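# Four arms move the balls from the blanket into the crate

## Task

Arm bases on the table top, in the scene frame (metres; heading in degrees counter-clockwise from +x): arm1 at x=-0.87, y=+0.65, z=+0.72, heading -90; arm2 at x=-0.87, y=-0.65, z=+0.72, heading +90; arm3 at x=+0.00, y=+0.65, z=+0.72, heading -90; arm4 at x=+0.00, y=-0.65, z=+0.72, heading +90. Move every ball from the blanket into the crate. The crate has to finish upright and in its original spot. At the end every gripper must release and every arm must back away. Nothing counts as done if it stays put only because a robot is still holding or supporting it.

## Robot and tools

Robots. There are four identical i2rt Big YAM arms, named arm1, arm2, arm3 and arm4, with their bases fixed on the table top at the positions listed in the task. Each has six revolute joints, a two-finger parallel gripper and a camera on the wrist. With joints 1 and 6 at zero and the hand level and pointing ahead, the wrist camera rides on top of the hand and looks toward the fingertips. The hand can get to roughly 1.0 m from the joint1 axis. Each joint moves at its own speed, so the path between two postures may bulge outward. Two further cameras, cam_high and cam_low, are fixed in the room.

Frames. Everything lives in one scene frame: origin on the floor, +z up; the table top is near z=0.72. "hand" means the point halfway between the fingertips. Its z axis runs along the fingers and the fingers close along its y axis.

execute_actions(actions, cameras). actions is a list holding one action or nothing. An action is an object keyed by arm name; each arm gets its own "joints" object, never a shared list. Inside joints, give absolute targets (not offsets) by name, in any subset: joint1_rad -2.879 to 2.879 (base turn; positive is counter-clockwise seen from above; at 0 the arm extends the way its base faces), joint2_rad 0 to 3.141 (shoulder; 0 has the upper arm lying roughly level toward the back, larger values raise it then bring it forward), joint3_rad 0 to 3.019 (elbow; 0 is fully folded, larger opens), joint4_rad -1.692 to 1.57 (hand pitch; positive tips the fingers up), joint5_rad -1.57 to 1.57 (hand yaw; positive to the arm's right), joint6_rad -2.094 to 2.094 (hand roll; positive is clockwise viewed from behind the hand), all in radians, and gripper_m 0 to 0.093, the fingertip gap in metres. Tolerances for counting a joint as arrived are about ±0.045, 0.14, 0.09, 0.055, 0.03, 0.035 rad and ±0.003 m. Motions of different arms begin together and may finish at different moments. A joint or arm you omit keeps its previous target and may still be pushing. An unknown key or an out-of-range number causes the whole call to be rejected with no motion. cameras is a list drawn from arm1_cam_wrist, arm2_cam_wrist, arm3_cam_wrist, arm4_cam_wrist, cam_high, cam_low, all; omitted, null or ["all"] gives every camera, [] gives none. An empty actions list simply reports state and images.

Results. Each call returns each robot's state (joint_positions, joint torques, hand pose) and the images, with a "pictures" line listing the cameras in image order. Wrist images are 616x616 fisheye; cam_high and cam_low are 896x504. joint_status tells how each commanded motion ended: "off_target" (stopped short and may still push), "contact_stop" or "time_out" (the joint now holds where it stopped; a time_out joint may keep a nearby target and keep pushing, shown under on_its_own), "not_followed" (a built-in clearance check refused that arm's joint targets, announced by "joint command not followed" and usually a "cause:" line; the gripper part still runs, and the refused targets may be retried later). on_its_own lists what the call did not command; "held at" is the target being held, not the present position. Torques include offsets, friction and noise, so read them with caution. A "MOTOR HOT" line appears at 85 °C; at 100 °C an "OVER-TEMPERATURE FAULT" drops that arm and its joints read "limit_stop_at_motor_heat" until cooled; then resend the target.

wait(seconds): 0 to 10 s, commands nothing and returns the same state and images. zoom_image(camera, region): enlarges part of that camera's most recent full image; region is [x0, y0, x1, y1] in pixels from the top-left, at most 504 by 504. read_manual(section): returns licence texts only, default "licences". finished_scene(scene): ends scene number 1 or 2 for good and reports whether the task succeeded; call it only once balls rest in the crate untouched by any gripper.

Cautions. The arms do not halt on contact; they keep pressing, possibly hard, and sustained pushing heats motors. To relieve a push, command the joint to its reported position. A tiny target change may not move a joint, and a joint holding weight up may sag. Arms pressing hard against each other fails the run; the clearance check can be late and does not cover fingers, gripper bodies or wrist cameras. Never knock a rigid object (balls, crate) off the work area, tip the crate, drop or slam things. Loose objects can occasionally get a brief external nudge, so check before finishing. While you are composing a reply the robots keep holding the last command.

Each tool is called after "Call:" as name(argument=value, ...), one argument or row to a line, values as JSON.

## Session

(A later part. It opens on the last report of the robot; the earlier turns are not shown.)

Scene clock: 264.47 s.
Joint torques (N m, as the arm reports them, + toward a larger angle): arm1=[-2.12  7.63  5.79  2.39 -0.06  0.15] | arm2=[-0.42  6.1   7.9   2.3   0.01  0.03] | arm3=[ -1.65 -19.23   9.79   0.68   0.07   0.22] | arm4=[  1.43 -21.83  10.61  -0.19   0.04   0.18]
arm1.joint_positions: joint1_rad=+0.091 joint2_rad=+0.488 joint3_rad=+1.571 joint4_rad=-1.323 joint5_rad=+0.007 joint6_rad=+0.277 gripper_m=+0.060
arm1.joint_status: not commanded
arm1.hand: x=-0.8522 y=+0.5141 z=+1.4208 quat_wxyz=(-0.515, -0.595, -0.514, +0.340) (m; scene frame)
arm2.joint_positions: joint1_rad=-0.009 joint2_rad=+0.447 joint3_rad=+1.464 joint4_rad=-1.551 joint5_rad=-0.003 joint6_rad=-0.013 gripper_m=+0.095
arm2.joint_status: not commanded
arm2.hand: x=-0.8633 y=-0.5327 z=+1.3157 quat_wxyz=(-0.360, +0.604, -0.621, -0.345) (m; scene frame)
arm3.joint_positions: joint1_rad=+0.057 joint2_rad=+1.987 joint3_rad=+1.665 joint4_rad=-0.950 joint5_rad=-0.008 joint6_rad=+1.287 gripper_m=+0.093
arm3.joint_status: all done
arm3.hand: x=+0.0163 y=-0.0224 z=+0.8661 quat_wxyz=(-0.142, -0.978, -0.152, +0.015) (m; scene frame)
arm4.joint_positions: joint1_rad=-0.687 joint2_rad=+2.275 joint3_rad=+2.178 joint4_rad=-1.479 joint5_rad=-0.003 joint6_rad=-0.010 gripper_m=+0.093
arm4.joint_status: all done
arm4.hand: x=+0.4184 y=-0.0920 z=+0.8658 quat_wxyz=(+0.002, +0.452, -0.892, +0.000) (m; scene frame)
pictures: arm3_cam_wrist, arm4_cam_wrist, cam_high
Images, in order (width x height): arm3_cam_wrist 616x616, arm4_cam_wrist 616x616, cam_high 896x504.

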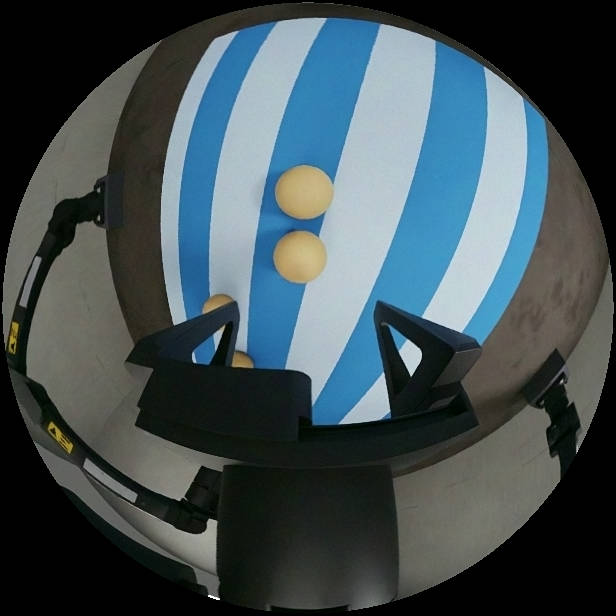

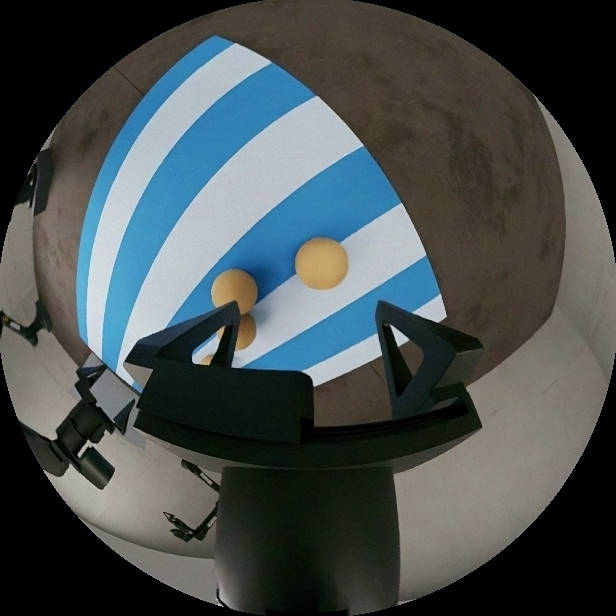

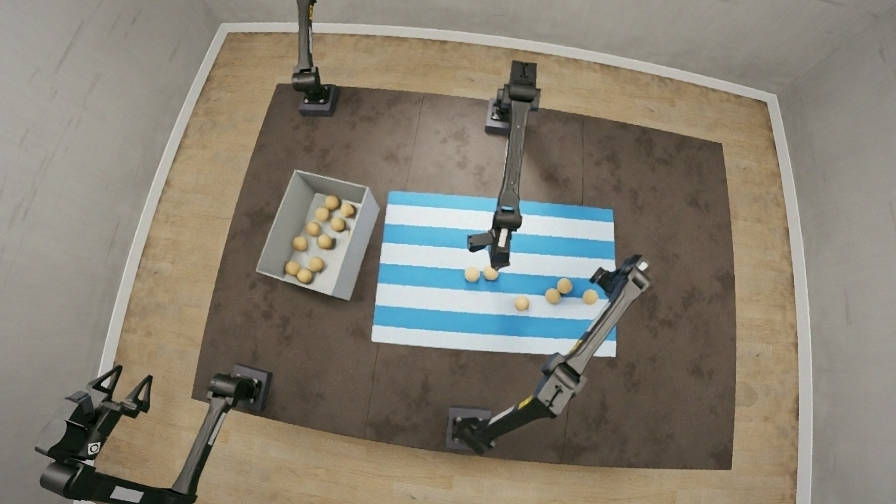

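Call:
execute_actions(
  actions=[
    {"arm4":{"joints":{"joint1_rad":-0.718,"joint2_rad":2.303,"joint3_rad":1.985,"joint4_rad":-1.2}},"arm3":{"joints":{"joint1_rad":0.072,"joint2_rad":2.203,"joint3_rad":1.748,"joint4_rad":-0.77}}},
  ],
  cameras=[],
)

Call:
execute_actions(
  actions=[
    {"arm4":{"joints":{"gripper_m":0.05}},"arm3":{"joints":{"gripper_m":0.05}}},
  ],
  cameras=[],
)

Call:
execute_actions(
  actions=[
    {"arm4":{"joints":{"joint2_rad":1.45}},"arm3":{"joints":{"joint2_rad":1.45,"joint4_rad":-1.1}}},
  ],
  cameras=[],
)

Call:
execute_actions(
  actions=[
    {"arm4":{"joints":{"joint1_rad":0.84,"joint3_rad":2.2,"joint4_rad":-1.1}},"arm3":{"joints":{"joint1_rad":-0.78,"joint3_rad":2.2,"joint6_rad":0.5}}},
  ],
  cameras=[],
)

Call:
execute_actions(
  actions=[
    {"arm4":{"joints":{"joint2_rad":2.25,"joint3_rad":2.38}},"arm3":{"joints":{"joint2_rad":2.25,"joint3_rad":2.38}}},
  ],
  cameras=[],
)

Call:
execute_actions(
  actions=[
    {"arm4":{"joints":{"gripper_m":0.093}},"arm3":{"joints":{"gripper_m":0.093}}},
  ],
  cameras=[],
)

Call:
execute_actions(
  actions=[
    {"arm3":{"joints":{"joint2_rad":1.3,"joint3_rad":1.81}},"arm4":{"joints":{"joint1_rad":0.2,"joint2_rad":1.4,"joint3_rad":2.0}}},
  ],
  cameras=[],
)

Call:
execute_actions(
  actions=[
    {"arm4":{"joints":{"joint1_rad":-0.525,"joint2_rad":1.954,"joint3_rad":1.685,"joint4_rad":-1.275,"joint6_rad":0.3}},"arm3":{"joints":{"joint1_rad":-0.03,"joint2_rad":2.055,"joint4_rad":-1.0}}},
  ],
  cameras=["arm3_cam_wrist","arm4_cam_wrist","cam_high"],
)

Scene clock: 284.53 s.
Joint torques (N m, as the arm reports them, + toward a larger angle): arm1=[-2.59  6.98  5.84  2.37 -0.03  0.17] | arm2=[-0.42  6.11  7.91  2.29  0.02  0.03] | arm3=[ -0.82 -20.4   10.28   1.    -0.01   0.21] | arm4=[  1.98 -22.44   8.4    0.69   0.01   0.19]
arm1.joint_positions: joint1_rad=+0.091 joint2_rad=+0.488 joint3_rad=+1.571 joint4_rad=-1.323 joint5_rad=+0.007 joint6_rad=+0.277 gripper_m=+0.060
arm1.joint_status: not commanded
arm1.hand: x=-0.8522 y=+0.5141 z=+1.4208 quat_wxyz=(-0.515, -0.595, -0.514, +0.340) (m; scene frame)
arm2.joint_positions: joint1_rad=-0.009 joint2_rad=+0.447 joint3_rad=+1.464 joint4_rad=-1.551 joint5_rad=-0.003 joint6_rad=-0.013 gripper_m=+0.095
arm2.joint_status: not commanded
arm2.hand: x=-0.8633 y=-0.5327 z=+1.3157 quat_wxyz=(-0.360, +0.604, -0.621, -0.345) (m; scene frame)
arm3.joint_positions: joint1_rad=+0.059 joint2_rad=+2.199 joint3_rad=+1.721 joint4_rad=-0.777 joint5_rad=-0.006 joint6_rad=+1.287 gripper_m=+0.093
arm3.joint_status: all done
arm3.hand: x=+0.0185 y=-0.0644 z=+0.7599 quat_wxyz=(-0.151, -0.977, -0.152, +0.017) (m; scene frame)
arm4.joint_positions: joint1_rad=-0.714 joint2_rad=+2.316 joint3_rad=+1.972 joint4_rad=-1.215 joint5_rad=-0.003 joint6_rad=-0.010 gripper_m=+0.093
arm4.joint_status: all done
arm4.hand: x=+0.4297 y=-0.1089 z=+0.7615 quat_wxyz=(-0.005, +0.439, -0.898, -0.004) (m; scene frame)
pictures: none
No camera images: the call's "cameras" was empty. Leave "cameras" out to get every camera's image.

Scene clock: 285.10 s.
Joint torques (N m, as the arm reports them, + toward a larger angle): arm1=[-2.09  7.14  5.76  2.47 -0.1   0.14] | arm2=[-0.43  6.09  7.91  2.3   0.01  0.03] | arm3=[ -0.79 -20.22  10.28   0.99   0.     0.21] | arm4=[  1.88 -21.83   8.36   0.67   0.05   0.21]
arm1.joint_positions: joint1_rad=+0.091 joint2_rad=+0.488 joint3_rad=+1.571 joint4_rad=-1.323 joint5_rad=+0.007 joint6_rad=+0.277 gripper_m=+0.060
arm1.joint_status: not commanded
arm1.hand: x=-0.8522 y=+0.5141 z=+1.4208 quat_wxyz=(-0.515, -0.595, -0.514, +0.340) (m; scene frame)
arm2.joint_positions: joint1_rad=-0.009 joint2_rad=+0.447 joint3_rad=+1.464 joint4_rad=-1.551 joint5_rad=-0.003 joint6_rad=-0.013 gripper_m=+0.095
arm2.joint_status: not commanded
arm2.hand: x=-0.8633 y=-0.5327 z=+1.3157 quat_wxyz=(-0.360, +0.604, -0.621, -0.345) (m; scene frame)
arm3.joint_positions: joint1_rad=+0.059 joint2_rad=+2.199 joint3_rad=+1.721 joint4_rad=-0.777 joint5_rad=-0.006 joint6_rad=+1.287 gripper_m=+0.057
arm3.joint_status: gripper_m off_target (ended at +0.057, target +0.050)
arm3.hand: x=+0.0186 y=-0.0644 z=+0.7599 quat_wxyz=(-0.151, -0.977, -0.152, +0.016) (m; scene frame)
arm4.joint_positions: joint1_rad=-0.714 joint2_rad=+2.316 joint3_rad=+1.972 joint4_rad=-1.215 joint5_rad=-0.003 joint6_rad=-0.010 gripper_m=+0.057
arm4.joint_status: gripper_m off_target (ended at +0.057, target +0.050)
arm4.hand: x=+0.4296 y=-0.1089 z=+0.7615 quat_wxyz=(-0.005, +0.439, -0.898, -0.004) (m; scene frame)
pictures: none
No camera images: the call's "cameras" was empty. Leave "cameras" out to get every camera's image.

Scene clock: 287.17 s.
Joint torques (N m, as the arm reports them, + toward a larger angle): arm1=[-2.11  6.76  5.79  2.55 -0.06  0.17] | arm2=[-0.46  6.1   7.9   2.29  0.02  0.03] | arm3=[ -0.79 -12.74  10.77   1.17  -0.02   0.18] | arm4=[  1.95 -12.8    9.06   1.71   0.03   0.2 ]
arm1.joint_positions: joint1_rad=+0.091 joint2_rad=+0.488 joint3_rad=+1.571 joint4_rad=-1.323 joint5_rad=+0.007 joint6_rad=+0.277 gripper_m=+0.060
arm1.joint_status: not commanded
arm1.hand: x=-0.8522 y=+0.5141 z=+1.4208 quat_wxyz=(-0.515, -0.595, -0.514, +0.340) (m; scene frame)
arm2.joint_positions: joint1_rad=-0.009 joint2_rad=+0.447 joint3_rad=+1.464 joint4_rad=-1.551 joint5_rad=-0.003 joint6_rad=-0.013 gripper_m=+0.095
arm2.joint_status: not commanded
arm2.hand: x=-0.8633 y=-0.5327 z=+1.3157 quat_wxyz=(-0.360, +0.604, -0.621, -0.345) (m; scene frame)
arm3.joint_positions: joint1_rad=+0.059 joint2_rad=+1.465 joint3_rad=+1.731 joint4_rad=-1.096 joint5_rad=-0.006 joint6_rad=+1.287 gripper_m=+0.057
arm3.joint_status: all done
arm3.hand: x=+0.0152 y=+0.0616 z=+1.2068 quat_wxyz=(-0.354, -0.923, -0.145, +0.043) (m; scene frame)
arm4.joint_positions: joint1_rad=-0.714 joint2_rad=+1.470 joint3_rad=+1.965 joint4_rad=-1.209 joint5_rad=-0.003 joint6_rad=-0.010 gripper_m=+0.057
arm4.joint_status: all done
arm4.hand: x=+0.3564 y=-0.2016 z=+1.3076 quat_wxyz=(-0.375, +0.400, -0.817, -0.180) (m; scene frame)
pictures: none
No camera images: the call's "cameras" was empty. Leave "cameras" out to get every camera's image.

Scene clock: 288.93 s.
Joint torques (N m, as the arm reports them, + toward a larger angle): arm1=[-2.24  7.13  5.8   2.51 -0.09  0.16] | arm2=[-0.42  6.1   7.91  2.3   0.02  0.03] | arm3=[-2.13 -9.31 12.3   1.81 -0.12 -0.02] | arm4=[  1.94 -11.49  10.07   2.21   0.08   0.2 ]
arm1.joint_positions: joint1_rad=+0.091 joint2_rad=+0.488 joint3_rad=+1.571 joint4_rad=-1.323 joint5_rad=+0.007 joint6_rad=+0.277 gripper_m=+0.060
arm1.joint_status: not commanded
arm1.hand: x=-0.8522 y=+0.5141 z=+1.4208 quat_wxyz=(-0.515, -0.595, -0.514, +0.340) (m; scene frame)
arm2.joint_positions: joint1_rad=-0.009 joint2_rad=+0.447 joint3_rad=+1.464 joint4_rad=-1.551 joint5_rad=-0.003 joint6_rad=-0.013 gripper_m=+0.095
arm2.joint_status: not commanded
arm2.hand: x=-0.8633 y=-0.5327 z=+1.3157 quat_wxyz=(-0.360, +0.604, -0.621, -0.345) (m; scene frame)
arm3.joint_positions: joint1_rad=-0.775 joint2_rad=+1.450 joint3_rad=+2.148 joint4_rad=-1.103 joint5_rad=-0.004 joint6_rad=+0.514 gripper_m=+0.057
arm3.joint_status: all done
arm3.hand: x=-0.4068 y=+0.2543 z=+1.4390 quat_wxyz=(-0.325, -0.830, -0.107, +0.441) (m; scene frame)
arm4.joint_positions: joint1_rad=+0.843 joint2_rad=+1.473 joint3_rad=+2.159 joint4_rad=-1.118 joint5_rad=-0.004 joint6_rad=-0.010 gripper_m=+0.057
arm4.joint_status: all done
arm4.hand: x=-0.4428 y=-0.2896 z=+1.4260 quat_wxyz=(-0.183, +0.795, -0.277, -0.508) (m; scene frame)
pictures: none
No camera images: the call's "cameras" was empty. Leave "cameras" out to get every camera's image.

Scene clock: 290.93 s.
Joint torques (N m, as the arm reports them, + toward a larger angle): arm1=[-2.    7.42  5.78  2.46 -0.05  0.18] | arm2=[-0.43  6.08  7.91  2.3   0.01  0.03] | arm3=[ -2.29 -22.53  12.24   1.31  -0.07  -0.01] | arm4=[  1.78 -21.85  11.24   1.29   0.09   0.2 ]
arm1.joint_positions: joint1_rad=+0.091 joint2_rad=+0.488 joint3_rad=+1.571 joint4_rad=-1.323 joint5_rad=+0.007 joint6_rad=+0.277 gripper_m=+0.060
arm1.joint_status: not commanded
arm1.hand: x=-0.8522 y=+0.5141 z=+1.4208 quat_wxyz=(-0.515, -0.595, -0.514, +0.340) (m; scene frame)
arm2.joint_positions: joint1_rad=-0.009 joint2_rad=+0.447 joint3_rad=+1.464 joint4_rad=-1.551 joint5_rad=-0.003 joint6_rad=-0.013 gripper_m=+0.095
arm2.joint_status: not commanded
arm2.hand: x=-0.8633 y=-0.5327 z=+1.3157 quat_wxyz=(-0.360, +0.604, -0.621, -0.345) (m; scene frame)
arm3.joint_positions: joint1_rad=-0.775 joint2_rad=+2.245 joint3_rad=+2.346 joint4_rad=-1.105 joint5_rad=-0.005 joint6_rad=+0.513 gripper_m=+0.057
arm3.joint_status: all done
arm3.hand: x=-0.5959 y=+0.0792 z=+0.9887 quat_wxyz=(-0.163, -0.953, -0.121, +0.223) (m; scene frame)
arm4.joint_positions: joint1_rad=+0.843 joint2_rad=+2.246 joint3_rad=+2.340 joint4_rad=-1.106 joint5_rad=-0.004 joint6_rad=-0.010 gripper_m=+0.057
arm4.joint_status: all done
arm4.hand: x=-0.6370 y=-0.1305 z=+0.9835 quat_wxyz=(-0.092, +0.907, -0.317, -0.260) (m; scene frame)
pictures: none
No camera images: the call's "cameras" was empty. Leave "cameras" out to get every camera's image.

Scene clock: 291.50 s.
Joint torques (N m, as the arm reports them, + toward a larger angle): arm1=[-1.92  7.37  5.69  2.41 -0.04  0.17] | arm2=[-0.43  6.08  7.9   2.3   0.02  0.03] | arm3=[ -2.29 -22.44  12.17   1.31  -0.07  -0.01] | arm4=[  2.31 -21.61  11.15   1.33   0.08   0.2 ]
arm1.joint_positions: joint1_rad=+0.091 joint2_rad=+0.488 joint3_rad=+1.571 joint4_rad=-1.323 joint5_rad=+0.007 joint6_rad=+0.277 gripper_m=+0.060
arm1.joint_status: not commanded
arm1.hand: x=-0.8522 y=+0.5141 z=+1.4208 quat_wxyz=(-0.515, -0.595, -0.514, +0.340) (m; scene frame)
arm2.joint_positions: joint1_rad=-0.009 joint2_rad=+0.447 joint3_rad=+1.464 joint4_rad=-1.551 joint5_rad=-0.003 joint6_rad=-0.013 gripper_m=+0.095
arm2.joint_status: not commanded
arm2.hand: x=-0.8633 y=-0.5327 z=+1.3157 quat_wxyz=(-0.360, +0.604, -0.621, -0.345) (m; scene frame)
arm3.joint_positions: joint1_rad=-0.775 joint2_rad=+2.245 joint3_rad=+2.346 joint4_rad=-1.105 joint5_rad=-0.005 joint6_rad=+0.513 gripper_m=+0.093
arm3.joint_status: all done
arm3.hand: x=-0.5959 y=+0.0792 z=+0.9887 quat_wxyz=(-0.163, -0.953, -0.121, +0.223) (m; scene frame)
arm4.joint_positions: joint1_rad=+0.843 joint2_rad=+2.246 joint3_rad=+2.340 joint4_rad=-1.106 joint5_rad=-0.004 joint6_rad=-0.010 gripper_m=+0.093
arm4.joint_status: all done
arm4.hand: x=-0.6370 y=-0.1305 z=+0.9835 quat_wxyz=(-0.092, +0.907, -0.317, -0.260) (m; scene frame)
pictures: none
No camera images: the call's "cameras" was empty. Leave "cameras" out to get every camera's image.

Scene clock: 293.70 s.
Joint torques (N m, as the arm reports them, + toward a larger angle): arm1=[-1.75  6.87  5.79  2.47 -0.06  0.13] | arm2=[-0.43  6.07  7.9   2.29  0.01  0.03] | arm3=[-2.12 -9.2   8.77  1.74 -0.08 -0.03] | arm4=[  1.81 -10.72   9.1    1.77   0.03   0.21]
arm1.joint_positions: joint1_rad=+0.091 joint2_rad=+0.488 joint3_rad=+1.571 joint4_rad=-1.323 joint5_rad=+0.007 joint6_rad=+0.277 gripper_m=+0.060
arm1.joint_status: not commanded
arm1.hand: x=-0.8522 y=+0.5141 z=+1.4208 quat_wxyz=(-0.515, -0.595, -0.514, +0.340) (m; scene frame)
arm2.joint_positions: joint1_rad=-0.009 joint2_rad=+0.447 joint3_rad=+1.464 joint4_rad=-1.551 joint5_rad=-0.003 joint6_rad=-0.013 gripper_m=+0.095
arm2.joint_status: not commanded
arm2.hand: x=-0.8633 y=-0.5327 z=+1.3157 quat_wxyz=(-0.360, +0.604, -0.621, -0.345) (m; scene frame)
arm3.joint_positions: joint1_rad=-0.775 joint2_rad=+1.312 joint3_rad=+1.812 joint4_rad=-1.104 joint5_rad=-0.005 joint6_rad=+0.513 gripper_m=+0.093
arm3.joint_status: all done
arm3.hand: x=-0.3822 y=+0.2790 z=+1.3333 quat_wxyz=(-0.273, -0.880, -0.113, +0.372) (m; scene frame)
arm4.joint_positions: joint1_rad=+0.207 joint2_rad=+1.415 joint3_rad=+1.980 joint4_rad=-1.106 joint5_rad=-0.003 joint6_rad=-0.009 gripper_m=+0.093
arm4.joint_status: all done
arm4.hand: x=-0.1397 y=-0.1046 z=+1.3662 quat_wxyz=(-0.303, +0.690, -0.530, -0.388) (m; scene frame)
pictures: none
No camera images: the call's "cameras" was empty. Leave "cameras" out to get every camera's image.

Scene clock: 295.40 s.
Joint torques (N m, as the arm reports them, + toward a larger angle): arm1=[-2.17  7.43  5.76  2.5  -0.05  0.18] | arm2=[-0.42  6.08  7.92  2.29  0.01  0.03] | arm3=[ -1.77 -20.69  10.22   0.81   0.03   0.01] | arm4=[  1.86 -16.57   9.99  -0.2    0.07   0.25]
arm1.joint_positions: joint1_rad=+0.091 joint2_rad=+0.488 joint3_rad=+1.571 joint4_rad=-1.323 joint5_rad=+0.007 joint6_rad=+0.277 gripper_m=+0.060
arm1.joint_status: not commanded
arm1.hand: x=-0.8522 y=+0.5141 z=+1.4208 quat_wxyz=(-0.515, -0.595, -0.514, +0.340) (m; scene frame)
arm2.joint_positions: joint1_rad=-0.009 joint2_rad=+0.447 joint3_rad=+1.464 joint4_rad=-1.551 joint5_rad=-0.003 joint6_rad=-0.013 gripper_m=+0.095
arm2.joint_status: not commanded
arm2.hand: x=-0.8633 y=-0.5327 z=+1.3157 quat_wxyz=(-0.360, +0.604, -0.621, -0.345) (m; scene frame)
arm3.joint_positions: joint1_rad=-0.032 joint2_rad=+2.062 joint3_rad=+1.791 joint4_rad=-1.000 joint5_rad=-0.007 joint6_rad=+0.511 gripper_m=+0.093
arm3.joint_status: all done
arm3.hand: x=-0.0451 y=-0.0506 z=+0.8674 quat_wxyz=(-0.123, -0.870, -0.472, +0.074) (m; scene frame)
arm4.joint_positions: joint1_rad=-0.522 joint2_rad=+1.950 joint3_rad=+1.648 joint4_rad=-1.265 joint5_rad=-0.003 joint6_rad=+0.284 gripper_m=+0.093
arm4.joint_status: all done
arm4.hand: x=+0.2719 y=-0.1256 z=+0.8714 quat_wxyz=(-0.001, +0.393, -0.919, -0.003) (m; scene frame)
pictures: arm3_cam_wrist, arm4_cam_wrist, cam_high
Images, in order (width x height): arm3_cam_wrist 616x616, arm4_cam_wrist 616x616, cam_high 896x504.

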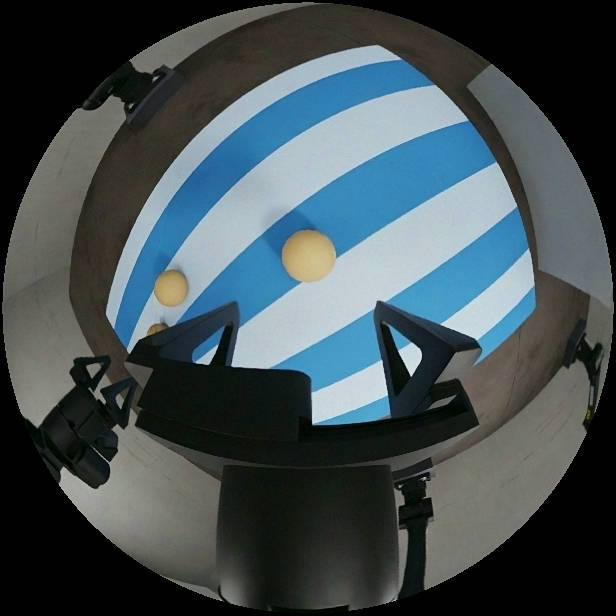

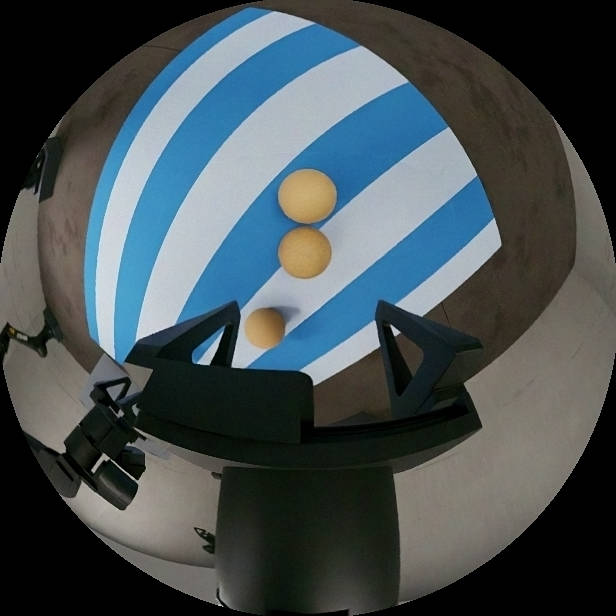

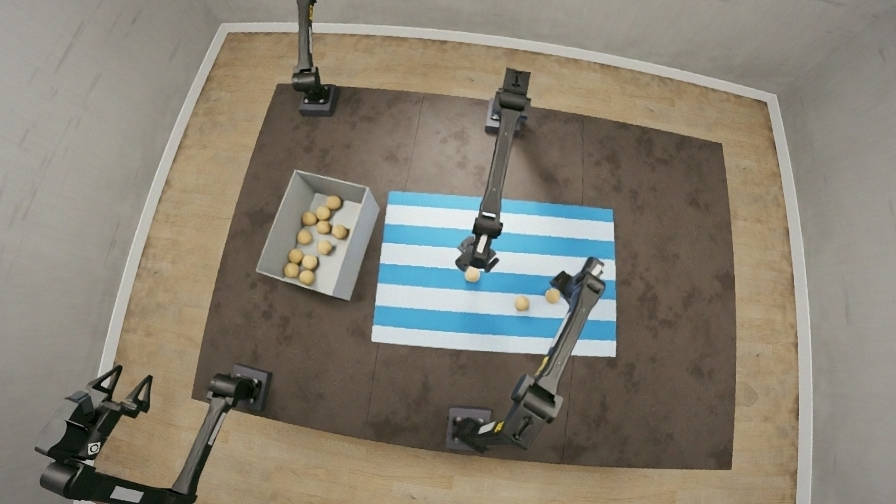

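Call:
execute_actions(
  actions=[
    {"arm4":{"joints":{"joint2_rad":2.076,"joint3_rad":1.556,"joint4_rad":-1.02}},"arm3":{"joints":{"joint2_rad":2.255,"joint3_rad":1.825,"joint4_rad":-0.81}}},
  ],
  cameras=[],
)

Call:
execute_actions(
  actions=[
    {"arm4":{"joints":{"gripper_m":0.05}},"arm3":{"joints":{"gripper_m":0.05}}},
  ],
  cameras=[],
)

Call:
execute_actions(
  actions=[
    {"arm4":{"joints":{"joint2_rad":1.4,"joint4_rad":-1.1}},"arm3":{"joints":{"joint2_rad":1.45,"joint4_rad":-1.1}}},
  ],
  cameras=[],
)

Call:
execute_actions(
  actions=[
    {"arm4":{"joints":{"joint1_rad":0.84,"joint3_rad":2.2,"joint6_rad":-0.3}},"arm3":{"joints":{"joint1_rad":-0.78,"joint3_rad":2.2,"joint6_rad":0}}},
  ],
  cameras=[],
)

Call:
execute_actions(
  actions=[
    {"arm4":{"joints":{"joint2_rad":2.25,"joint3_rad":2.38}},"arm3":{"joints":{"joint2_rad":2.25,"joint3_rad":2.38}}},
  ],
  cameras=[],
)

Call:
execute_actions(
  actions=[
    {"arm4":{"joints":{"gripper_m":0.093}},"arm3":{"joints":{"gripper_m":0.093}}},
  ],
  cameras=[],
)

Call:
execute_actions(
  actions=[
    {"arm4":{"joints":{"joint2_rad":1.3,"joint3_rad":1.75,"joint4_rad":-1.3,"joint6_rad":-2.0}},"arm3":{"joints":{"joint1_rad":-0.2,"joint2_rad":1.4,"joint3_rad":2.1,"joint6_rad":-1.5}}},
  ],
  cameras=[],
)

Call:
execute_actions(
  actions=[
    {"arm4":{"joints":{"joint1_rad":-0.34,"joint2_rad":1.745,"joint3_rad":1.375,"joint4_rad":-1.165}},"arm3":{"joints":{"joint1_rad":0.453,"joint2_rad":2.225,"joint4_rad":-1.122}},"arm1":{"joints":{"joint1_rad":0.125,"joint2_rad":1.74,"joint3_rad":1.78,"joint4_rad":-1.6,"gripper_m":0.09}}},
  ],
  cameras=["arm1_cam_wrist","arm3_cam_wrist","arm4_cam_wrist","cam_high"],
)

Scene clock: 313.57 s.
Joint torques (N m, as the arm reports them, + toward a larger angle): arm1=[-2.25  7.03  5.67  2.39 -0.05  0.16] | arm2=[-0.44  6.08  7.91  2.3   0.02  0.03] | arm3=[ -1.86 -20.7   10.32   1.08  -0.14   0.05] | arm4=[  2.05 -19.64   7.93   0.67   0.08   0.29]
arm1.joint_positions: joint1_rad=+0.091 joint2_rad=+0.488 joint3_rad=+1.571 joint4_rad=-1.323 joint5_rad=+0.007 joint6_rad=+0.277 gripper_m=+0.060
arm1.joint_status: not commanded
arm1.hand: x=-0.8522 y=+0.5141 z=+1.4208 quat_wxyz=(-0.515, -0.595, -0.514, +0.340) (m; scene frame)
arm2.joint_positions: joint1_rad=-0.009 joint2_rad=+0.447 joint3_rad=+1.464 joint4_rad=-1.551 joint5_rad=-0.003 joint6_rad=-0.013 gripper_m=+0.095
arm2.joint_status: not commanded
arm2.hand: x=-0.8633 y=-0.5327 z=+1.3157 quat_wxyz=(-0.360, +0.604, -0.621, -0.345) (m; scene frame)
arm3.joint_positions: joint1_rad=-0.028 joint2_rad=+2.251 joint3_rad=+1.798 joint4_rad=-0.818 joint5_rad=-0.003 joint6_rad=+0.507 gripper_m=+0.093
arm3.joint_status: all done
arm3.hand: x=-0.0450 y=-0.0773 z=+0.7523 quat_wxyz=(-0.122, -0.868, -0.476, +0.076) (m; scene frame)
arm4.joint_positions: joint1_rad=-0.522 joint2_rad=+2.101 joint3_rad=+1.536 joint4_rad=-1.035 joint5_rad=-0.003 joint6_rad=+0.284 gripper_m=+0.093
arm4.joint_status: all done
arm4.hand: x=+0.2704 y=-0.1284 z=+0.7460 quat_wxyz=(+0.012, +0.393, -0.919, +0.007) (m; scene frame)
pictures: none
No camera images: the call's "cameras" was empty. Leave "cameras" out to get every camera's image.

Scene clock: 314.13 s.
Joint torques (N m, as the arm reports them, + toward a larger angle): arm1=[-1.9   7.5   5.71  2.48 -0.08  0.19] | arm2=[-0.45  6.08  7.91  2.3   0.01  0.03] | arm3=[ -2.06 -21.09  10.3    1.07  -0.12   0.05] | arm4=[  2.14 -19.69   8.02   0.6    0.1    0.27]
arm1.joint_positions: joint1_rad=+0.091 joint2_rad=+0.488 joint3_rad=+1.571 joint4_rad=-1.323 joint5_rad=+0.007 joint6_rad=+0.277 gripper_m=+0.060
arm1.joint_status: not commanded
arm1.hand: x=-0.8522 y=+0.5141 z=+1.4208 quat_wxyz=(-0.515, -0.595, -0.514, +0.340) (m; scene frame)
arm2.joint_positions: joint1_rad=-0.009 joint2_rad=+0.447 joint3_rad=+1.464 joint4_rad=-1.551 joint5_rad=-0.003 joint6_rad=-0.013 gripper_m=+0.095
arm2.joint_status: not commanded
arm2.hand: x=-0.8633 y=-0.5327 z=+1.3157 quat_wxyz=(-0.360, +0.604, -0.621, -0.345) (m; scene frame)
arm3.joint_positions: joint1_rad=-0.028 joint2_rad=+2.251 joint3_rad=+1.798 joint4_rad=-0.818 joint5_rad=-0.004 joint6_rad=+0.507 gripper_m=+0.057
arm3.joint_status: gripper_m off_target (ended at +0.057, target +0.050)
arm3.hand: x=-0.0448 y=-0.0773 z=+0.7523 quat_wxyz=(-0.122, -0.868, -0.476, +0.076) (m; scene frame)
arm4.joint_positions: joint1_rad=-0.522 joint2_rad=+2.101 joint3_rad=+1.536 joint4_rad=-1.035 joint5_rad=-0.004 joint6_rad=+0.284 gripper_m=+0.058
arm4.joint_status: gripper_m off_target (ended at +0.058, target +0.050)
arm4.hand: x=+0.2704 y=-0.1283 z=+0.7460 quat_wxyz=(+0.012, +0.393, -0.919, +0.007) (m; scene frame)
pictures: none
No camera images: the call's "cameras" was empty. Leave "cameras" out to get every camera's image.

Scene clock: 315.97 s.
Joint torques (N m, as the arm reports them, + toward a larger angle): arm1=[-2.04  7.67  5.64  2.31 -0.05  0.16] | arm2=[-0.43  6.09  7.91  2.3   0.01  0.03] | arm3=[ -1.84 -12.81  10.22   1.31  -0.13   0.04] | arm4=[  1.82 -10.92   9.63   0.66   0.1    0.24]
arm1.joint_positions: joint1_rad=+0.091 joint2_rad=+0.488 joint3_rad=+1.571 joint4_rad=-1.323 joint5_rad=+0.007 joint6_rad=+0.277 gripper_m=+0.060
arm1.joint_status: not commanded
arm1.hand: x=-0.8522 y=+0.5141 z=+1.4208 quat_wxyz=(-0.515, -0.595, -0.514, +0.340) (m; scene frame)
arm2.joint_positions: joint1_rad=-0.009 joint2_rad=+0.447 joint3_rad=+1.464 joint4_rad=-1.551 joint5_rad=-0.003 joint6_rad=-0.013 gripper_m=+0.095
arm2.joint_status: not commanded
arm2.hand: x=-0.8633 y=-0.5327 z=+1.3157 quat_wxyz=(-0.360, +0.604, -0.621, -0.345) (m; scene frame)
arm3.joint_positions: joint1_rad=-0.028 joint2_rad=+1.466 joint3_rad=+1.813 joint4_rad=-1.097 joint5_rad=-0.004 joint6_rad=+0.507 gripper_m=+0.057
arm3.joint_status: all done
arm3.hand: x=-0.0362 y=+0.0568 z=+1.2500 quat_wxyz=(-0.334, -0.806, -0.442, +0.209) (m; scene frame)
arm4.joint_positions: joint1_rad=-0.522 joint2_rad=+1.410 joint3_rad=+1.537 joint4_rad=-1.088 joint5_rad=-0.004 joint6_rad=+0.284 gripper_m=+0.058
arm4.joint_status: all done
arm4.hand: x=+0.2521 y=-0.1639 z=+1.1356 quat_wxyz=(-0.231, +0.375, -0.877, -0.193) (m; scene frame)
pictures: none
No camera images: the call's "cameras" was empty. Leave "cameras" out to get every camera's image.

Scene clock: 317.63 s.
Joint torques (N m, as the arm reports them, + toward a larger angle): arm1=[-1.6   7.43  5.83  2.3  -0.07  0.14] | arm2=[-0.43  6.1   7.9   2.3   0.01  0.03] | arm3=[-2.09 -8.9  12.18  1.82 -0.13 -0.01] | arm4=[ 2.12 -9.56 10.21  1.45  0.12 -0.13]
arm1.joint_positions: joint1_rad=+0.091 joint2_rad=+0.488 joint3_rad=+1.571 joint4_rad=-1.323 joint5_rad=+0.007 joint6_rad=+0.277 gripper_m=+0.060
arm1.joint_status: not commanded
arm1.hand: x=-0.8522 y=+0.5141 z=+1.4208 quat_wxyz=(-0.515, -0.595, -0.514, +0.340) (m; scene frame)
arm2.joint_positions: joint1_rad=-0.009 joint2_rad=+0.447 joint3_rad=+1.464 joint4_rad=-1.551 joint5_rad=-0.003 joint6_rad=-0.013 gripper_m=+0.095
arm2.joint_status: not commanded
arm2.hand: x=-0.8633 y=-0.5327 z=+1.3157 quat_wxyz=(-0.360, +0.604, -0.621, -0.345) (m; scene frame)
arm3.joint_positions: joint1_rad=-0.776 joint2_rad=+1.449 joint3_rad=+2.148 joint4_rad=-1.103 joint5_rad=-0.004 joint6_rad=+0.014 gripper_m=+0.057
arm3.joint_status: all done
arm3.hand: x=-0.4067 y=+0.2550 z=+1.4395 quat_wxyz=(-0.205, -0.778, -0.308, +0.508) (m; scene frame)
arm4.joint_positions: joint1_rad=+0.842 joint2_rad=+1.415 joint3_rad=+2.153 joint4_rad=-1.097 joint5_rad=-0.004 joint6_rad=-0.284 gripper_m=+0.058
arm4.joint_status: all done
arm4.hand: x=-0.4209 y=-0.3068 z=+1.4583 quat_wxyz=(-0.264, +0.806, -0.163, -0.505) (m; scene frame)
pictures: none
No camera images: the call's "cameras" was empty. Leave "cameras" out to get every camera's image.

Scene clock: 319.63 s.
Joint torques (N m, as the arm reports them, + toward a larger angle): arm1=[-1.53  7.5   5.86  2.43 -0.06  0.15] | arm2=[-0.42  6.12  7.9   2.29  0.02  0.03] | arm3=[ -2.21 -22.56  12.25   1.37  -0.13   0.  ] | arm4=[  2.04 -21.7   11.22   1.21   0.1   -0.09]
arm1.joint_positions: joint1_rad=+0.091 joint2_rad=+0.488 joint3_rad=+1.571 joint4_rad=-1.323 joint5_rad=+0.007 joint6_rad=+0.277 gripper_m=+0.060
arm1.joint_status: not commanded
arm1.hand: x=-0.8522 y=+0.5141 z=+1.4208 quat_wxyz=(-0.515, -0.595, -0.514, +0.340) (m; scene frame)
arm2.joint_positions: joint1_rad=-0.009 joint2_rad=+0.447 joint3_rad=+1.464 joint4_rad=-1.551 joint5_rad=-0.003 joint6_rad=-0.013 gripper_m=+0.095
arm2.joint_status: not commanded
arm2.hand: x=-0.8633 y=-0.5327 z=+1.3157 quat_wxyz=(-0.360, +0.604, -0.621, -0.345) (m; scene frame)
arm3.joint_positions: joint1_rad=-0.776 joint2_rad=+2.245 joint3_rad=+2.345 joint4_rad=-1.106 joint5_rad=-0.004 joint6_rad=+0.014 gripper_m=+0.057
arm3.joint_status: all done
arm3.hand: x=-0.5959 y=+0.0798 z=+0.9885 quat_wxyz=(-0.102, -0.894, -0.352, +0.256) (m; scene frame)
arm4.joint_positions: joint1_rad=+0.842 joint2_rad=+2.246 joint3_rad=+2.340 joint4_rad=-1.101 joint5_rad=-0.004 joint6_rad=-0.284 gripper_m=+0.058
arm4.joint_status: all done
arm4.hand: x=-0.6373 y=-0.1291 z=+0.9847 quat_wxyz=(-0.128, +0.941, -0.191, -0.247) (m; scene frame)
pictures: none
No camera images: the call's "cameras" was empty. Leave "cameras" out to get every camera's image.

Scene clock: 320.20 s.
Joint torques (N m, as the arm reports them, + toward a larger angle): arm1=[-1.85  7.09  5.8   2.35 -0.06  0.14] | arm2=[-0.41  6.09  7.91  2.3   0.02  0.03] | arm3=[ -2.18 -22.81  12.22   1.35  -0.13   0.  ] | arm4=[  2.16 -22.    11.22   1.1    0.1   -0.09]
arm1.joint_positions: joint1_rad=+0.091 joint2_rad=+0.488 joint3_rad=+1.571 joint4_rad=-1.323 joint5_rad=+0.007 joint6_rad=+0.277 gripper_m=+0.060
arm1.joint_status: not commanded
arm1.hand: x=-0.8522 y=+0.5141 z=+1.4208 quat_wxyz=(-0.515, -0.595, -0.514, +0.340) (m; scene frame)
arm2.joint_positions: joint1_rad=-0.009 joint2_rad=+0.447 joint3_rad=+1.464 joint4_rad=-1.551 joint5_rad=-0.003 joint6_rad=-0.013 gripper_m=+0.095
arm2.joint_status: not commanded
arm2.hand: x=-0.8633 y=-0.5327 z=+1.3157 quat_wxyz=(-0.360, +0.604, -0.621, -0.345) (m; scene frame)
arm3.joint_positions: joint1_rad=-0.776 joint2_rad=+2.245 joint3_rad=+2.345 joint4_rad=-1.106 joint5_rad=-0.004 joint6_rad=+0.013 gripper_m=+0.093
arm3.joint_status: all done
arm3.hand: x=-0.5959 y=+0.0798 z=+0.9885 quat_wxyz=(-0.102, -0.894, -0.353, +0.256) (m; scene frame)
arm4.joint_positions: joint1_rad=+0.842 joint2_rad=+2.246 joint3_rad=+2.340 joint4_rad=-1.101 joint5_rad=-0.004 joint6_rad=-0.285 gripper_m=+0.093
arm4.joint_status: all done
arm4.hand: x=-0.6373 y=-0.1291 z=+0.9847 quat_wxyz=(-0.128, +0.941, -0.191, -0.247) (m; scene frame)
pictures: none
No camera images: the call's "cameras" was empty. Leave "cameras" out to get every camera's image.

Scene clock: 322.43 s.
Joint torques (N m, as the arm reports them, + toward a larger angle): arm1=[-1.95  7.3   5.87  2.35 -0.06  0.14] | arm2=[-0.42  6.07  7.91  2.29  0.02  0.03] | arm3=[-1.36 -9.41  8.48  1.84 -0.08  0.06] | arm4=[ 2.32 -8.9   8.71  0.8   0.03 -0.04]
arm1.joint_positions: joint1_rad=+0.091 joint2_rad=+0.488 joint3_rad=+1.571 joint4_rad=-1.323 joint5_rad=+0.007 joint6_rad=+0.277 gripper_m=+0.060
arm1.joint_status: not commanded
arm1.hand: x=-0.8522 y=+0.5141 z=+1.4208 quat_wxyz=(-0.515, -0.595, -0.514, +0.340) (m; scene frame)
arm2.joint_positions: joint1_rad=-0.009 joint2_rad=+0.447 joint3_rad=+1.464 joint4_rad=-1.551 joint5_rad=-0.003 joint6_rad=-0.013 gripper_m=+0.095
arm2.joint_status: not commanded
arm2.hand: x=-0.8633 y=-0.5327 z=+1.3157 quat_wxyz=(-0.360, +0.604, -0.621, -0.345) (m; scene frame)
arm3.joint_positions: joint1_rad=-0.205 joint2_rad=+1.409 joint3_rad=+2.096 joint4_rad=-1.104 joint5_rad=-0.007 joint6_rad=-1.486 gripper_m=+0.093
arm3.joint_status: all done
arm3.hand: x=-0.1290 y=+0.1099 z=+1.4316 quat_wxyz=(+0.040, -0.133, -0.831, +0.539) (m; scene frame)
arm4.joint_positions: joint1_rad=+0.842 joint2_rad=+1.312 joint3_rad=+1.737 joint4_rad=-1.289 joint5_rad=-0.004 joint6_rad=-1.984 gripper_m=+0.093
arm4.joint_status: all done
arm4.hand: x=-0.3858 y=-0.3353 z=+1.2576 quat_wxyz=(-0.337, +0.747, +0.568, -0.083) (m; scene frame)
pictures: none
No camera images: the call's "cameras" was empty. Leave "cameras" out to get every camera's image.

Scene clock: 324.33 s.
Joint torques (N m, as the arm reports them, + toward a larger angle): arm1=[ -0.97 -21.35  11.2   -0.7   -0.04   0.2 ] | arm2=[-0.43  6.07  7.91  2.3   0.01  0.03] | arm3=[ -1.27 -22.71  10.84   0.63  -0.16   0.03] | arm4=[  1.94 -13.76   9.28   0.13  -0.01  -0.12]
arm1.joint_positions: joint1_rad=+0.115 joint2_rad=+1.760 joint3_rad=+1.759 joint4_rad=-1.586 joint5_rad=+0.007 joint6_rad=+0.278 gripper_m=+0.090
arm1.joint_status: all done
arm1.hand: x=-0.7852 y=+0.1189 z=+1.0174 quat_wxyz=(+0.009, -0.747, -0.665, -0.001) (m; scene frame)
arm2.joint_positions: joint1_rad=-0.009 joint2_rad=+0.447 joint3_rad=+1.464 joint4_rad=-1.551 joint5_rad=-0.003 joint6_rad=-0.013 gripper_m=+0.095
arm2.joint_status: not commanded
arm2.hand: x=-0.8633 y=-0.5327 z=+1.3157 quat_wxyz=(-0.360, +0.604, -0.621, -0.345) (m; scene frame)
arm3.joint_positions: joint1_rad=+0.450 joint2_rad=+2.230 joint3_rad=+2.076 joint4_rad=-1.121 joint5_rad=-0.006 joint6_rad=-1.487 gripper_m=+0.093
arm3.joint_status: all done
arm3.hand: x=+0.3064 y=-0.0429 z=+0.8671 quat_wxyz=(-0.040, +0.164, -0.976, +0.137) (m; scene frame)
arm4.joint_positions: joint1_rad=-0.343 joint2_rad=+1.744 joint3_rad=+1.343 joint4_rad=-1.166 joint5_rad=-0.004 joint6_rad=-1.984 gripper_m=+0.093
arm4.joint_status: all done
arm4.hand: x=+0.1492 y=-0.1663 z=+0.8700 quat_wxyz=(-0.003, +0.998, +0.057, -0.001) (m; scene frame)
pictures: arm1_cam_wrist, arm3_cam_wrist, arm4_cam_wrist, cam_high
Images, in order (width x height): arm1_cam_wrist 616x616, arm3_cam_wrist 616x616, arm4_cam_wrist 616x616, cam_high 896x504.

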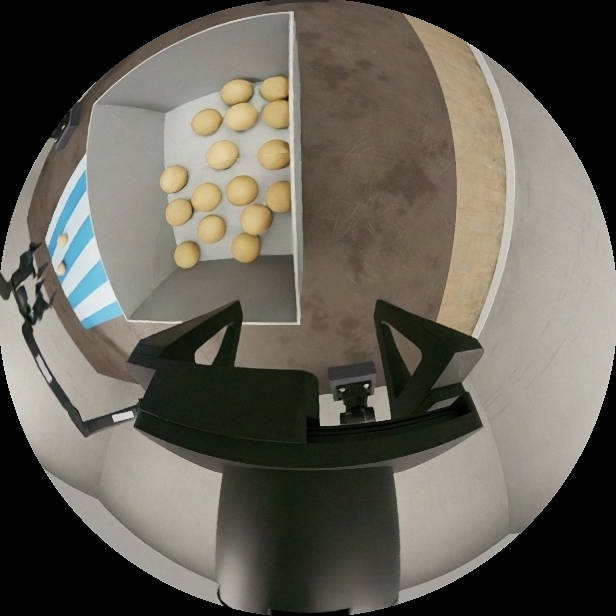

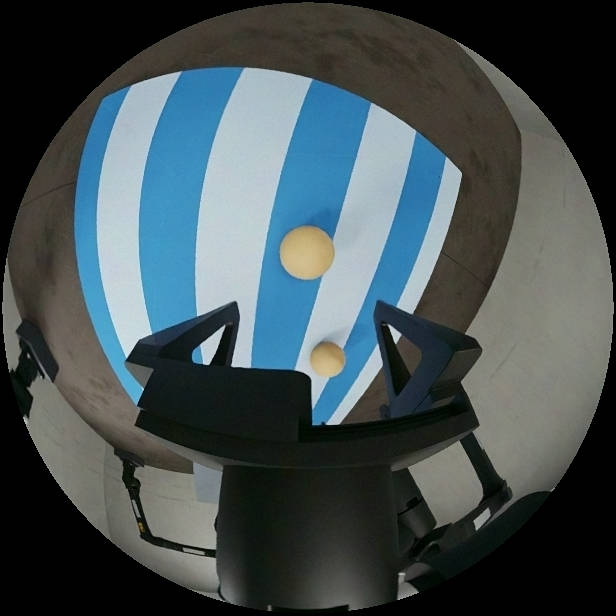

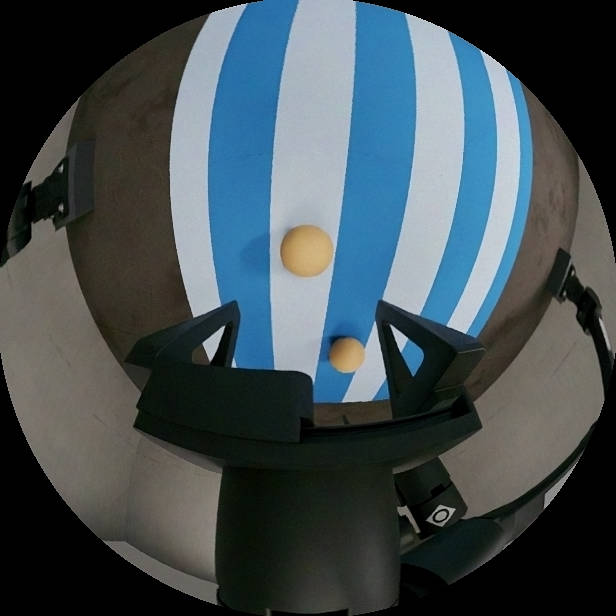

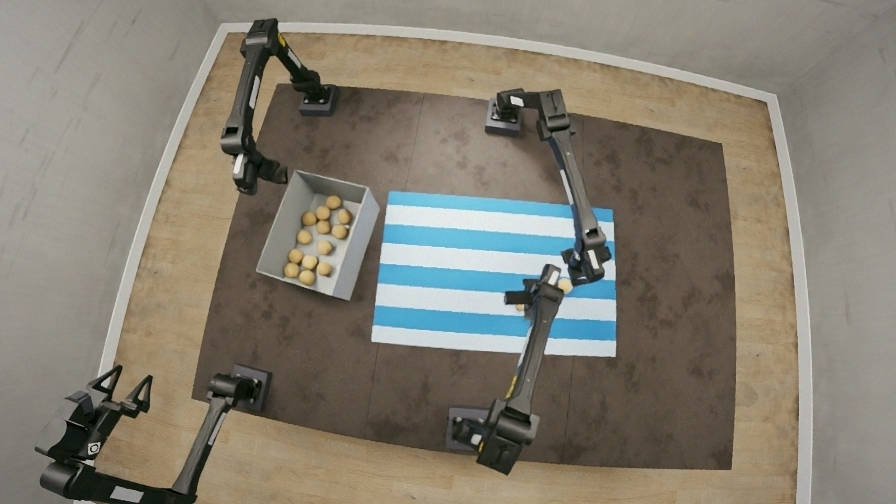

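Call:
execute_actions(
  actions=[
    {"arm4":{"joints":{"joint2_rad":1.886,"joint3_rad":1.247,"joint4_rad":-0.89}},"arm3":{"joints":{"joint2_rad":2.428,"joint3_rad":2.168,"joint4_rad":-0.968}},"arm1":{"joints":{"joint1_rad":0.08,"joint2_rad":1.945,"joint3_rad":1.79,"joint4_rad":-1.385,"joint6_rad":0.24}}},
  ],
  cameras=[],
)

Call:
execute_actions(
  actions=[
    {"arm4":{"joints":{"gripper_m":0.05}},"arm3":{"joints":{"gripper_m":0.05}},"arm1":{"joints":{"gripper_m":0}}},
  ],
  cameras=[],
)

Call:
execute_actions(
  actions=[
    {"arm4":{"joints":{"joint2_rad":1.2,"joint4_rad":-1.2}},"arm3":{"joints":{"joint2_rad":1.4,"joint4_rad":-1.1}},"arm1":{"joints":{"joint1_rad":0.045}}},
  ],
  cameras=["cam_high","cam_low"],
)

Scene clock: 333.53 s.
Joint torques (N m, as the arm reports them, + toward a larger angle): arm1=[ -1.97 -24.78  11.81   0.75   0.    -0.05] | arm2=[-0.41  6.13  7.91  2.3   0.02  0.03] | arm3=[ -1.43 -23.13  10.99   0.97  -0.16   0.04] | arm4=[  2.42 -16.37   7.36   0.57  -0.03  -0.12]
arm1.joint_positions: joint1_rad=+0.085 joint2_rad=+1.967 joint3_rad=+1.759 joint4_rad=-1.399 joint5_rad=+0.007 joint6_rad=+0.253 gripper_m=+0.090
arm1.joint_status: all done
arm1.hand: x=-0.7936 y=+0.0595 z=+0.9029 quat_wxyz=(+0.018, -0.749, -0.663, -0.007) (m; scene frame)
arm2.joint_positions: joint1_rad=-0.009 joint2_rad=+0.447 joint3_rad=+1.464 joint4_rad=-1.551 joint5_rad=-0.003 joint6_rad=-0.013 gripper_m=+0.095
arm2.joint_status: not commanded
arm2.hand: x=-0.8633 y=-0.5327 z=+1.3157 quat_wxyz=(-0.360, +0.604, -0.621, -0.345) (m; scene frame)
arm3.joint_positions: joint1_rad=+0.450 joint2_rad=+2.419 joint3_rad=+2.139 joint4_rad=-0.975 joint5_rad=-0.006 joint6_rad=-1.488 gripper_m=+0.093
arm3.joint_status: all done
arm3.hand: x=+0.3217 y=-0.0761 z=+0.7625 quat_wxyz=(-0.043, +0.164, -0.975, +0.146) (m; scene frame)
arm4.joint_positions: joint1_rad=-0.343 joint2_rad=+1.908 joint3_rad=+1.228 joint4_rad=-0.905 joint5_rad=-0.004 joint6_rad=-1.984 gripper_m=+0.093
arm4.joint_status: all done
arm4.hand: x=+0.1488 y=-0.1676 z=+0.7525 quat_wxyz=(+0.005, +0.998, +0.057, -0.004) (m; scene frame)
pictures: none
No camera images: the call's "cameras" was empty. Leave "cameras" out to get every camera's image.

Scene clock: 334.30 s.
Joint torques (N m, as the arm reports them, + toward a larger angle): arm1=[ -2.62 -24.    11.73   0.44   0.31   0.03] | arm2=[-0.44  6.12  7.91  2.3   0.02  0.03] | arm3=[ -1.37 -23.06  11.     0.96  -0.16   0.04] | arm4=[  2.6  -16.22   7.37   0.45  -0.01  -0.08]
arm1.joint_positions: joint1_rad=+0.091 joint2_rad=+1.967 joint3_rad=+1.759 joint4_rad=-1.394 joint5_rad=-0.002 joint6_rad=+0.244 gripper_m=+0.002
arm1.joint_status: all done
arm1.hand: x=-0.7885 y=+0.0589 z=+0.9029 quat_wxyz=(+0.013, -0.744, -0.668, -0.009) (m; scene frame)
arm2.joint_positions: joint1_rad=-0.009 joint2_rad=+0.447 joint3_rad=+1.464 joint4_rad=-1.551 joint5_rad=-0.003 joint6_rad=-0.013 gripper_m=+0.095
arm2.joint_status: not commanded
arm2.hand: x=-0.8633 y=-0.5327 z=+1.3157 quat_wxyz=(-0.360, +0.604, -0.621, -0.345) (m; scene frame)
arm3.joint_positions: joint1_rad=+0.450 joint2_rad=+2.419 joint3_rad=+2.139 joint4_rad=-0.974 joint5_rad=-0.006 joint6_rad=-1.488 gripper_m=+0.057
arm3.joint_status: gripper_m off_target (ended at +0.057, target +0.050)
arm3.hand: x=+0.3217 y=-0.0762 z=+0.7625 quat_wxyz=(-0.043, +0.164, -0.975, +0.146) (m; scene frame)
arm4.joint_positions: joint1_rad=-0.343 joint2_rad=+1.908 joint3_rad=+1.228 joint4_rad=-0.904 joint5_rad=-0.003 joint6_rad=-1.984 gripper_m=+0.058
arm4.joint_status: gripper_m off_target (ended at +0.058, target +0.050)
arm4.hand: x=+0.1489 y=-0.1676 z=+0.7525 quat_wxyz=(+0.005, +0.998, +0.057, -0.004) (m; scene frame)
pictures: none
No camera images: the call's "cameras" was empty. Leave "cameras" out to get every camera's image.

Scene clock: 336.53 s.
Joint torques (N m, as the arm reports them, + toward a larger angle): arm1=[ -4.61 -24.11  11.78   0.4    0.37   0.05] | arm2=[-0.45  6.08  7.91  2.3   0.01  0.03] | arm3=[-1.44 -9.24  8.22  1.66 -0.11  0.09] | arm4=[ 2.28 -6.53  9.53  0.34 -0.02 -0.05]
arm1.joint_positions: joint1_rad=+0.085 joint2_rad=+1.967 joint3_rad=+1.759 joint4_rad=-1.394 joint5_rad=-0.003 joint6_rad=+0.237 gripper_m=+0.002
arm1.joint_status: all done
arm1.hand: x=-0.7918 y=+0.0584 z=+0.9029 quat_wxyz=(+0.012, -0.744, -0.669, -0.010) (m; scene frame)
arm2.joint_positions: joint1_rad=-0.009 joint2_rad=+0.447 joint3_rad=+1.464 joint4_rad=-1.551 joint5_rad=-0.003 joint6_rad=-0.013 gripper_m=+0.095
arm2.joint_status: not commanded
arm2.hand: x=-0.8633 y=-0.5327 z=+1.3157 quat_wxyz=(-0.360, +0.604, -0.621, -0.345) (m; scene frame)
arm3.joint_positions: joint1_rad=+0.450 joint2_rad=+1.412 joint3_rad=+2.163 joint4_rad=-1.099 joint5_rad=-0.006 joint6_rad=-1.488 gripper_m=+0.057
arm3.joint_status: all done
arm3.hand: x=+0.2186 y=+0.1491 z=+1.4665 quat_wxyz=(-0.145, +0.137, -0.810, +0.551) (m; scene frame)
arm4.joint_positions: joint1_rad=-0.343 joint2_rad=+1.195 joint3_rad=+1.228 joint4_rad=-1.189 joint5_rad=-0.003 joint6_rad=-1.984 gripper_m=+0.058
arm4.joint_status: all done
arm4.hand: x=+0.1258 y=-0.2423 z=+1.0683 quat_wxyz=(-0.194, +0.977, +0.056, +0.071) (m; scene frame)
pictures: cam_high, cam_low
Images, in order (width x height): cam_high 896x504, cam_low 896x504.

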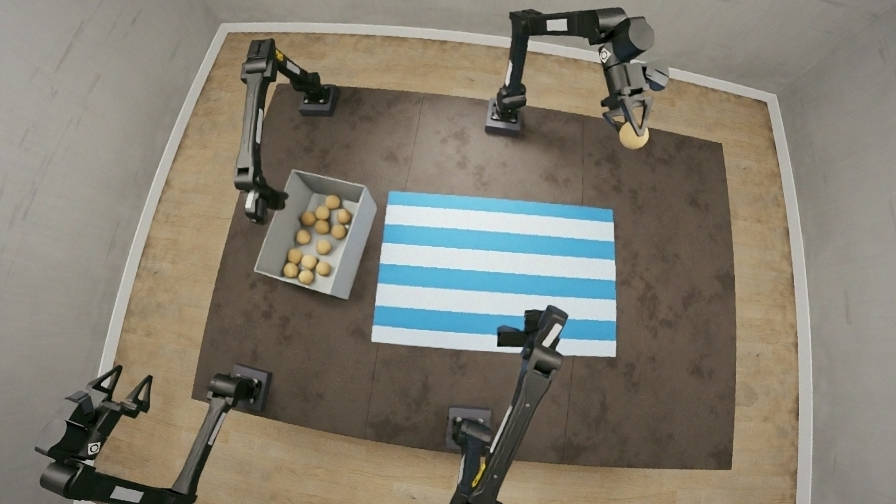

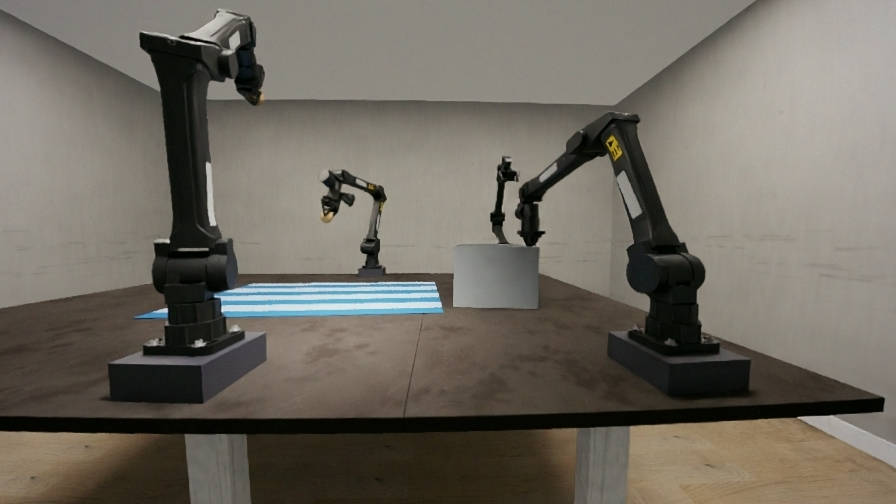

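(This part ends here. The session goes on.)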